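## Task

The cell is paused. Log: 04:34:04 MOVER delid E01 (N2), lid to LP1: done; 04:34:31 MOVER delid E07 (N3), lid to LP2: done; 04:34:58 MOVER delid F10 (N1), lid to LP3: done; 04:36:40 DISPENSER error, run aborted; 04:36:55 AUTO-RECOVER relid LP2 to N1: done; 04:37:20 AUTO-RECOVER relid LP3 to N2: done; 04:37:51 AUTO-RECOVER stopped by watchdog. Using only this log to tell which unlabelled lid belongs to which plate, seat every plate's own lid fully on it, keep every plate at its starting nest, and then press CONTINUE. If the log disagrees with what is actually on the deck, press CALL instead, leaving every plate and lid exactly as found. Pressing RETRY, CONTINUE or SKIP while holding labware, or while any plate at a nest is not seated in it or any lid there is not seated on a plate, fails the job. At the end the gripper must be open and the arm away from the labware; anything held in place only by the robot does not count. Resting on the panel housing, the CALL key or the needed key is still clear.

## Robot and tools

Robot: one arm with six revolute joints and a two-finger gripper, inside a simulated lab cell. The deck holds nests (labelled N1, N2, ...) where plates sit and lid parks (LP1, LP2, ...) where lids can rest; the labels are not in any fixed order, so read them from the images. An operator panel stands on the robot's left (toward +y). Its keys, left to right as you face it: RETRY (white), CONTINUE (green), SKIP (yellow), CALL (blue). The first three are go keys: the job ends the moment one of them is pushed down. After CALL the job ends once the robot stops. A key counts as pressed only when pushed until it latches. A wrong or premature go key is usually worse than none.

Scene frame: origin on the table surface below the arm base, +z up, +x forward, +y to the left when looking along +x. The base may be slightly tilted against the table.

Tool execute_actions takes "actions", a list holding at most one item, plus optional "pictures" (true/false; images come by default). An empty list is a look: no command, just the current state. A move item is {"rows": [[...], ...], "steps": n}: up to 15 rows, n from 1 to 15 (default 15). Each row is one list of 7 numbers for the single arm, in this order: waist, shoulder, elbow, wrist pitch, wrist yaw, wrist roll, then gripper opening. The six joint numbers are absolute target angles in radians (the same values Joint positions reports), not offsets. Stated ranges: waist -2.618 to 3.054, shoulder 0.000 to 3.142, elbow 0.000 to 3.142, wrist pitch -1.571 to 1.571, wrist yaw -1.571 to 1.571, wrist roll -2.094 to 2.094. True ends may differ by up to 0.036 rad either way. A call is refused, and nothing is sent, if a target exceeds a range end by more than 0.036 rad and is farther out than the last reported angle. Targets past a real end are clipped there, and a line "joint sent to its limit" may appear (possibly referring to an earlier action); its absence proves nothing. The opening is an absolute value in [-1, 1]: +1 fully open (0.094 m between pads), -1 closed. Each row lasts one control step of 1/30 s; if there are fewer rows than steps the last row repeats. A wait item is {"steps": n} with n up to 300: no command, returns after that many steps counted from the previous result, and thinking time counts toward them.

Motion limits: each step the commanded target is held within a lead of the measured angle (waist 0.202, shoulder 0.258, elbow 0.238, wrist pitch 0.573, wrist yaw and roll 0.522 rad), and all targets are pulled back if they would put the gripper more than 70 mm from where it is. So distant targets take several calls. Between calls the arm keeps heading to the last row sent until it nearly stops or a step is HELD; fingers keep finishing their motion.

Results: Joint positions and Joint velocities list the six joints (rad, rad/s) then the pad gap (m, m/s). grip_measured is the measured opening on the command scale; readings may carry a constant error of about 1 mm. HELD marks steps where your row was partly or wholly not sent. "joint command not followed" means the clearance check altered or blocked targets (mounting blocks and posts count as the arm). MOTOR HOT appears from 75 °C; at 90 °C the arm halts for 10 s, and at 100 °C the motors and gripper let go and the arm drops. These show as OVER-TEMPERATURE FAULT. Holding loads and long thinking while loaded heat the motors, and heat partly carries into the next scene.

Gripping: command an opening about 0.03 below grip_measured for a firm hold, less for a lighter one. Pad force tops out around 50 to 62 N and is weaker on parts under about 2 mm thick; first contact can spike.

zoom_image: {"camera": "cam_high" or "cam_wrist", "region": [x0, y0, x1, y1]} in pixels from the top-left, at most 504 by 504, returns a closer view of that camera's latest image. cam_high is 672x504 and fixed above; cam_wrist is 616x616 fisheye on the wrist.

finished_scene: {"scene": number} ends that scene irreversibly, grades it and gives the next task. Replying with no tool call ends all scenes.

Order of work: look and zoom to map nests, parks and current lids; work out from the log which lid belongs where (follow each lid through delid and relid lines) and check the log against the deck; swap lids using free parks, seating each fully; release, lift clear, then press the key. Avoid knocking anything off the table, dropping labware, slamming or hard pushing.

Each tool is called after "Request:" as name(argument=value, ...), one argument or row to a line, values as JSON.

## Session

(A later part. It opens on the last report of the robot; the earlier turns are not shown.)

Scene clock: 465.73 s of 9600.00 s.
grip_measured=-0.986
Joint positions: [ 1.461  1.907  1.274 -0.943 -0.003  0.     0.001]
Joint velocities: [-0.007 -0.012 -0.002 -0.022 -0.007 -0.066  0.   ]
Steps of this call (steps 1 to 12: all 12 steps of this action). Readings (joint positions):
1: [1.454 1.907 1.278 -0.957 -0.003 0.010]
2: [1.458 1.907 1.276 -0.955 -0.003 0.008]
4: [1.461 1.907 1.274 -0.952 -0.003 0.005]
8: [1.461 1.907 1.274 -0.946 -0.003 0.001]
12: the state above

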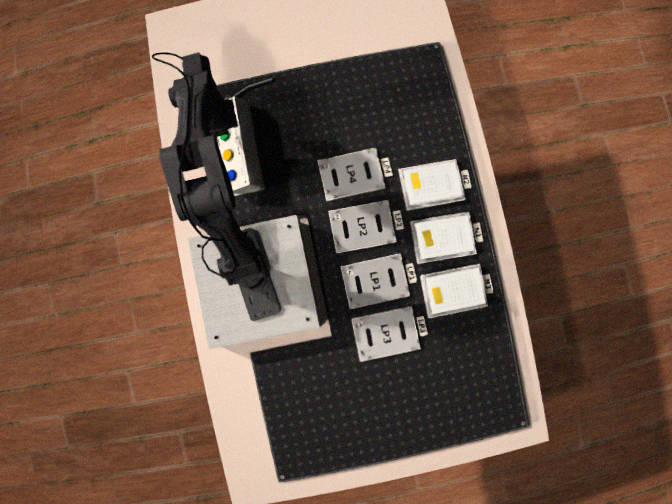

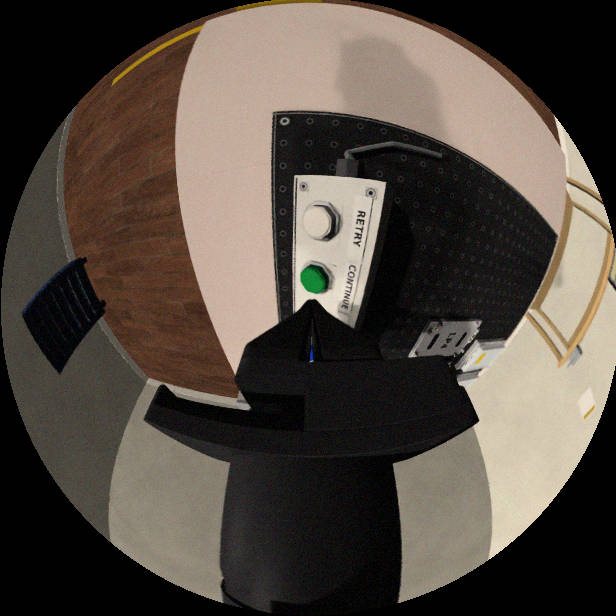

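Request:
execute_actions(
  actions=[
    {"rows": [[1.464,1.925,1.258,-0.915,0,-0.007,-1],[1.464,1.928,1.253,-0.905,0,-0.007,-1],[1.464,1.932,1.247,-0.893,0,-0.007,-1],[1.464,1.936,1.241,-0.880,0,-0.007,-1],[1.464,1.940,1.234,-0.867,0,-0.007,-1],[1.464,1.944,1.227,-0.854,0,-0.007,-1],[1.464,1.948,1.220,-0.842,0,-0.007,-1],[1.464,1.951,1.214,-0.833,0,-0.007,-1],[1.464,1.953,1.210,-0.826,0,-0.007,-1],[1.464,1.954,1.207,-0.823,0,-0.007,-1]], "steps": 15},
  ],
)

Request:
zoom_image(
  camera="cam_wrist",
  region=[200, 170, 430, 370],
)

Scene clock: 470.23 s of 9600.00 s.
grip_measured=-0.986
Joint positions: [ 1.461  1.952  1.211 -0.855 -0.003 -0.001  0.001]
Joint velocities: [-0.017 -0.012 -0.007  0.11   0.037 -0.125  0.   ]
Steps of this call (steps 1 to 15: the robot went on to your last target; steps 16 to 90: nothing new was sent; then 1.00 s passed at rest; steps 91 to 105: all 15 steps of this action). Readings (joint positions):
91: [1.461 1.907 1.274 -0.941 -0.003 -0.001]
92: [1.461 1.907 1.272 -0.937 -0.003 -0.001]
94: [1.461 1.908 1.264 -0.925 -0.003 -0.001]
98: [1.461 1.929 1.237 -0.888 -0.003 -0.001]
105: the state above

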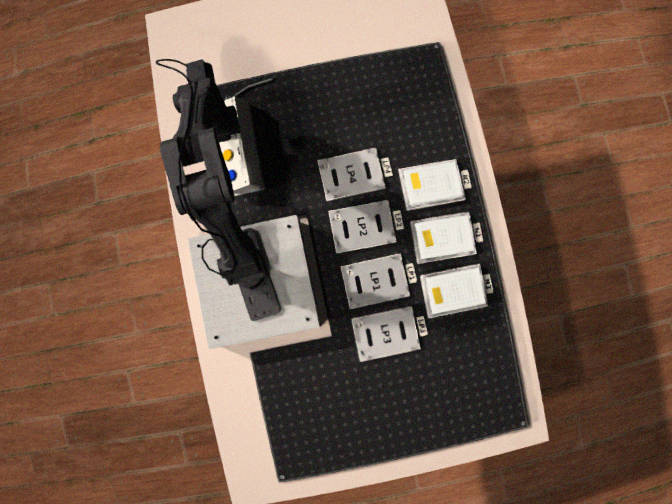

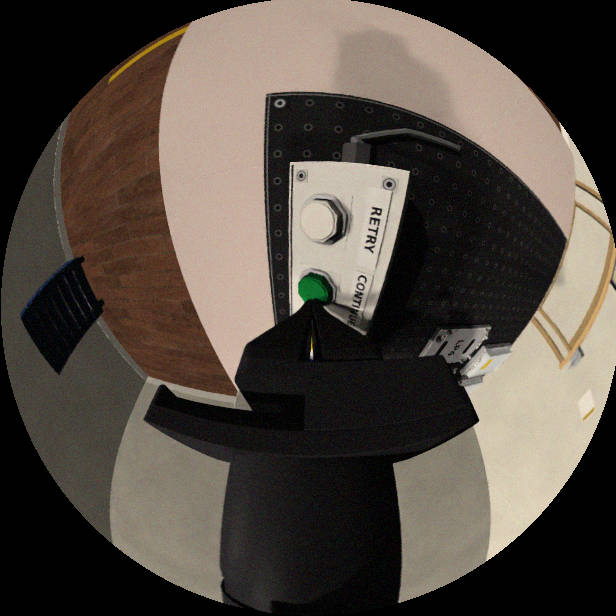

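Region (200, 170, 430, 370) of cam_wrist's 616x616 image, scaled by 2.191, with more detail than that image has; it fills the top 438 rows of this view, and the rest is white.

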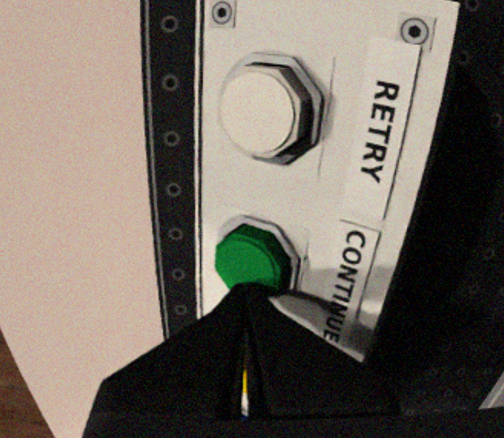

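Request:
execute_actions(
  actions=[
    {"rows": [[1.464,1.954,1.207,-0.811,0,-0.007,-1]], "steps": 12},
  ],
)

Request:
zoom_image(
  camera="cam_wrist",
  region=[200, 170, 430, 370],
)

Scene clock: 471.87 s of 9600.00 s.
grip_measured=-0.986
Joint positions: [ 1.461  1.952  1.211 -0.83  -0.003 -0.001  0.001]
Joint velocities: [-0.012 -0.002 -0.017 -0.022 -0.051  0.066 -0.001]
Steps of this call (steps 1 to 30: the robot went on to your last target; steps 31 to 37: nothing new was sent; steps 38 to 49: all 12 steps of this action). Readings (joint positions):
38: [1.461 1.952 1.211 -0.840 -0.003 -0.001]
39: [1.461 1.952 1.211 -0.838 -0.003 -0.001]
41: [1.461 1.952 1.211 -0.834 -0.003 -0.001]
45: [1.461 1.952 1.211 -0.831 -0.003 -0.001]
49: the state above

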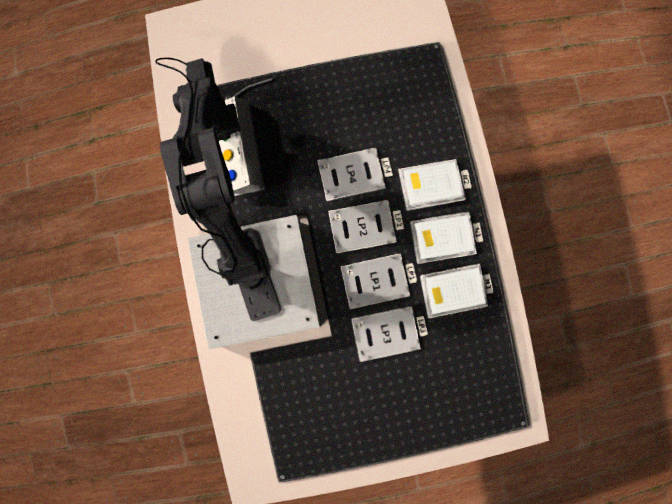

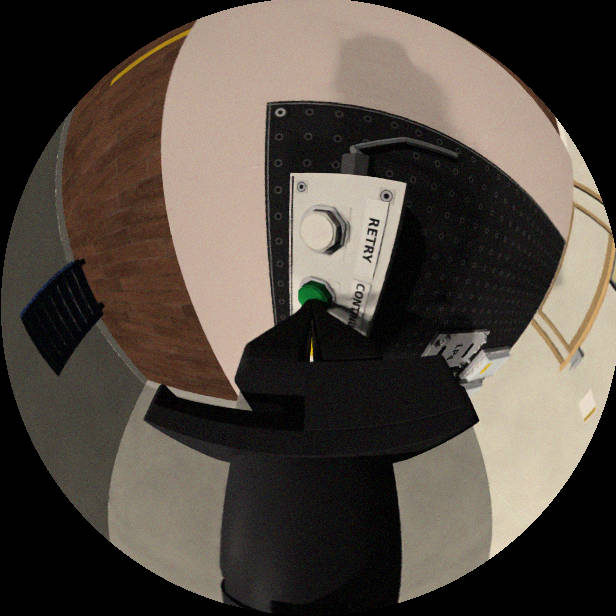

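Region (200, 170, 430, 370) of cam_wrist's 616x616 image, scaled by 2.191, with more detail than that image has; it fills the top 438 rows of this view, and the rest is white.

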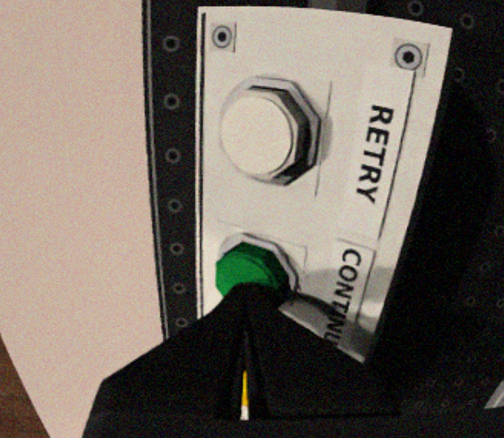

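Request:
execute_actions(
  actions=[
    {"rows": [[1.455,1.964,1.200,-0.806,0.005,-0.007,-1],[1.453,1.968,1.197,-0.801,0.01,-0.007,-1],[1.451,1.972,1.193,-0.796,0.015,-0.007,-1],[1.449,1.976,1.189,-0.791,0.02,-0.007,-1],[1.446,1.980,1.185,-0.786,0.025,-0.007,-1],[1.443,1.984,1.181,-0.781,0.03,-0.007,-1],[1.440,1.988,1.177,-0.776,0.035,-0.007,-1],[1.437,1.992,1.173,-0.771,0.04,-0.007,-1],[1.434,1.996,1.169,-0.766,0.045,-0.007,-1],[1.430,2.0,1.165,-0.760,0.05,-0.007,-1]], "steps": 15},
  ],
)

Request:
zoom_image(
  camera="cam_wrist",
  region=[200, 170, 430, 370],
)

Scene clock: 475.37 s of 9600.00 s.
grip_measured=-0.987
Joint positions: [ 1.454  1.956  1.196 -0.801 -0.001 -0.001  0.001]
Joint velocities: [-0.007 -0.002  0.007  0.022  0.022 -0.095  0.001]
The task's run ended inside this call: 6 steps that you had sent did not run.
Steps of this call (steps 1 to 15: the robot went on to your last target; steps 16 to 90: nothing new was sent; then 0.20 s passed at rest; steps 91 to 99: the first 9 steps of this action). Readings (joint positions):
91: [1.461 1.952 1.211 -0.829 -0.003 -0.001]
92: [1.461 1.952 1.211 -0.827 -0.002 -0.001]
94: [1.461 1.952 1.208 -0.820 0.002 -0.001]
98: [1.458 1.952 1.200 -0.809 0.002 -0.001]
99: [1.457 1.953 1.197 -0.804 0.002 -0.001]
The task's run has ended: the event that ends the task has happened.

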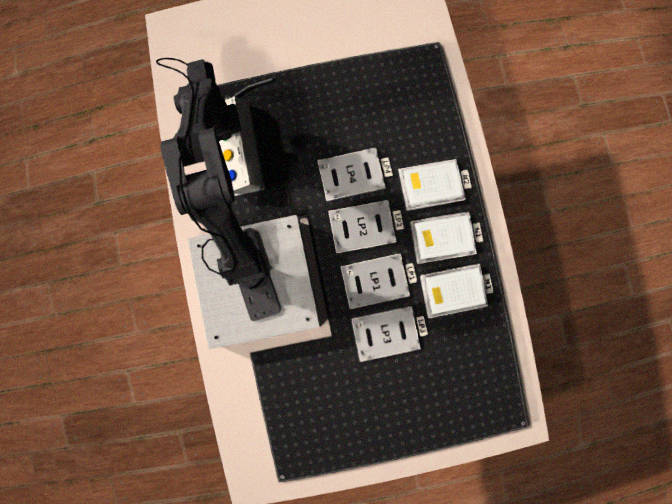

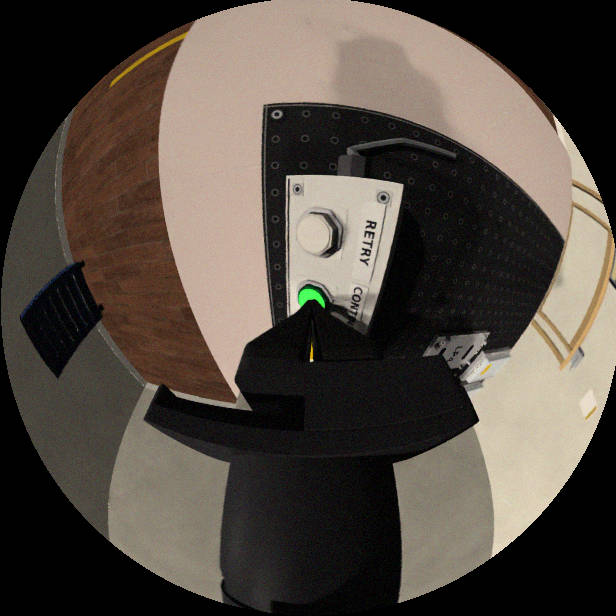

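Episode already finished.

Request:
finished_scene(
  scene=2,
)

The scene is finished: the task was done.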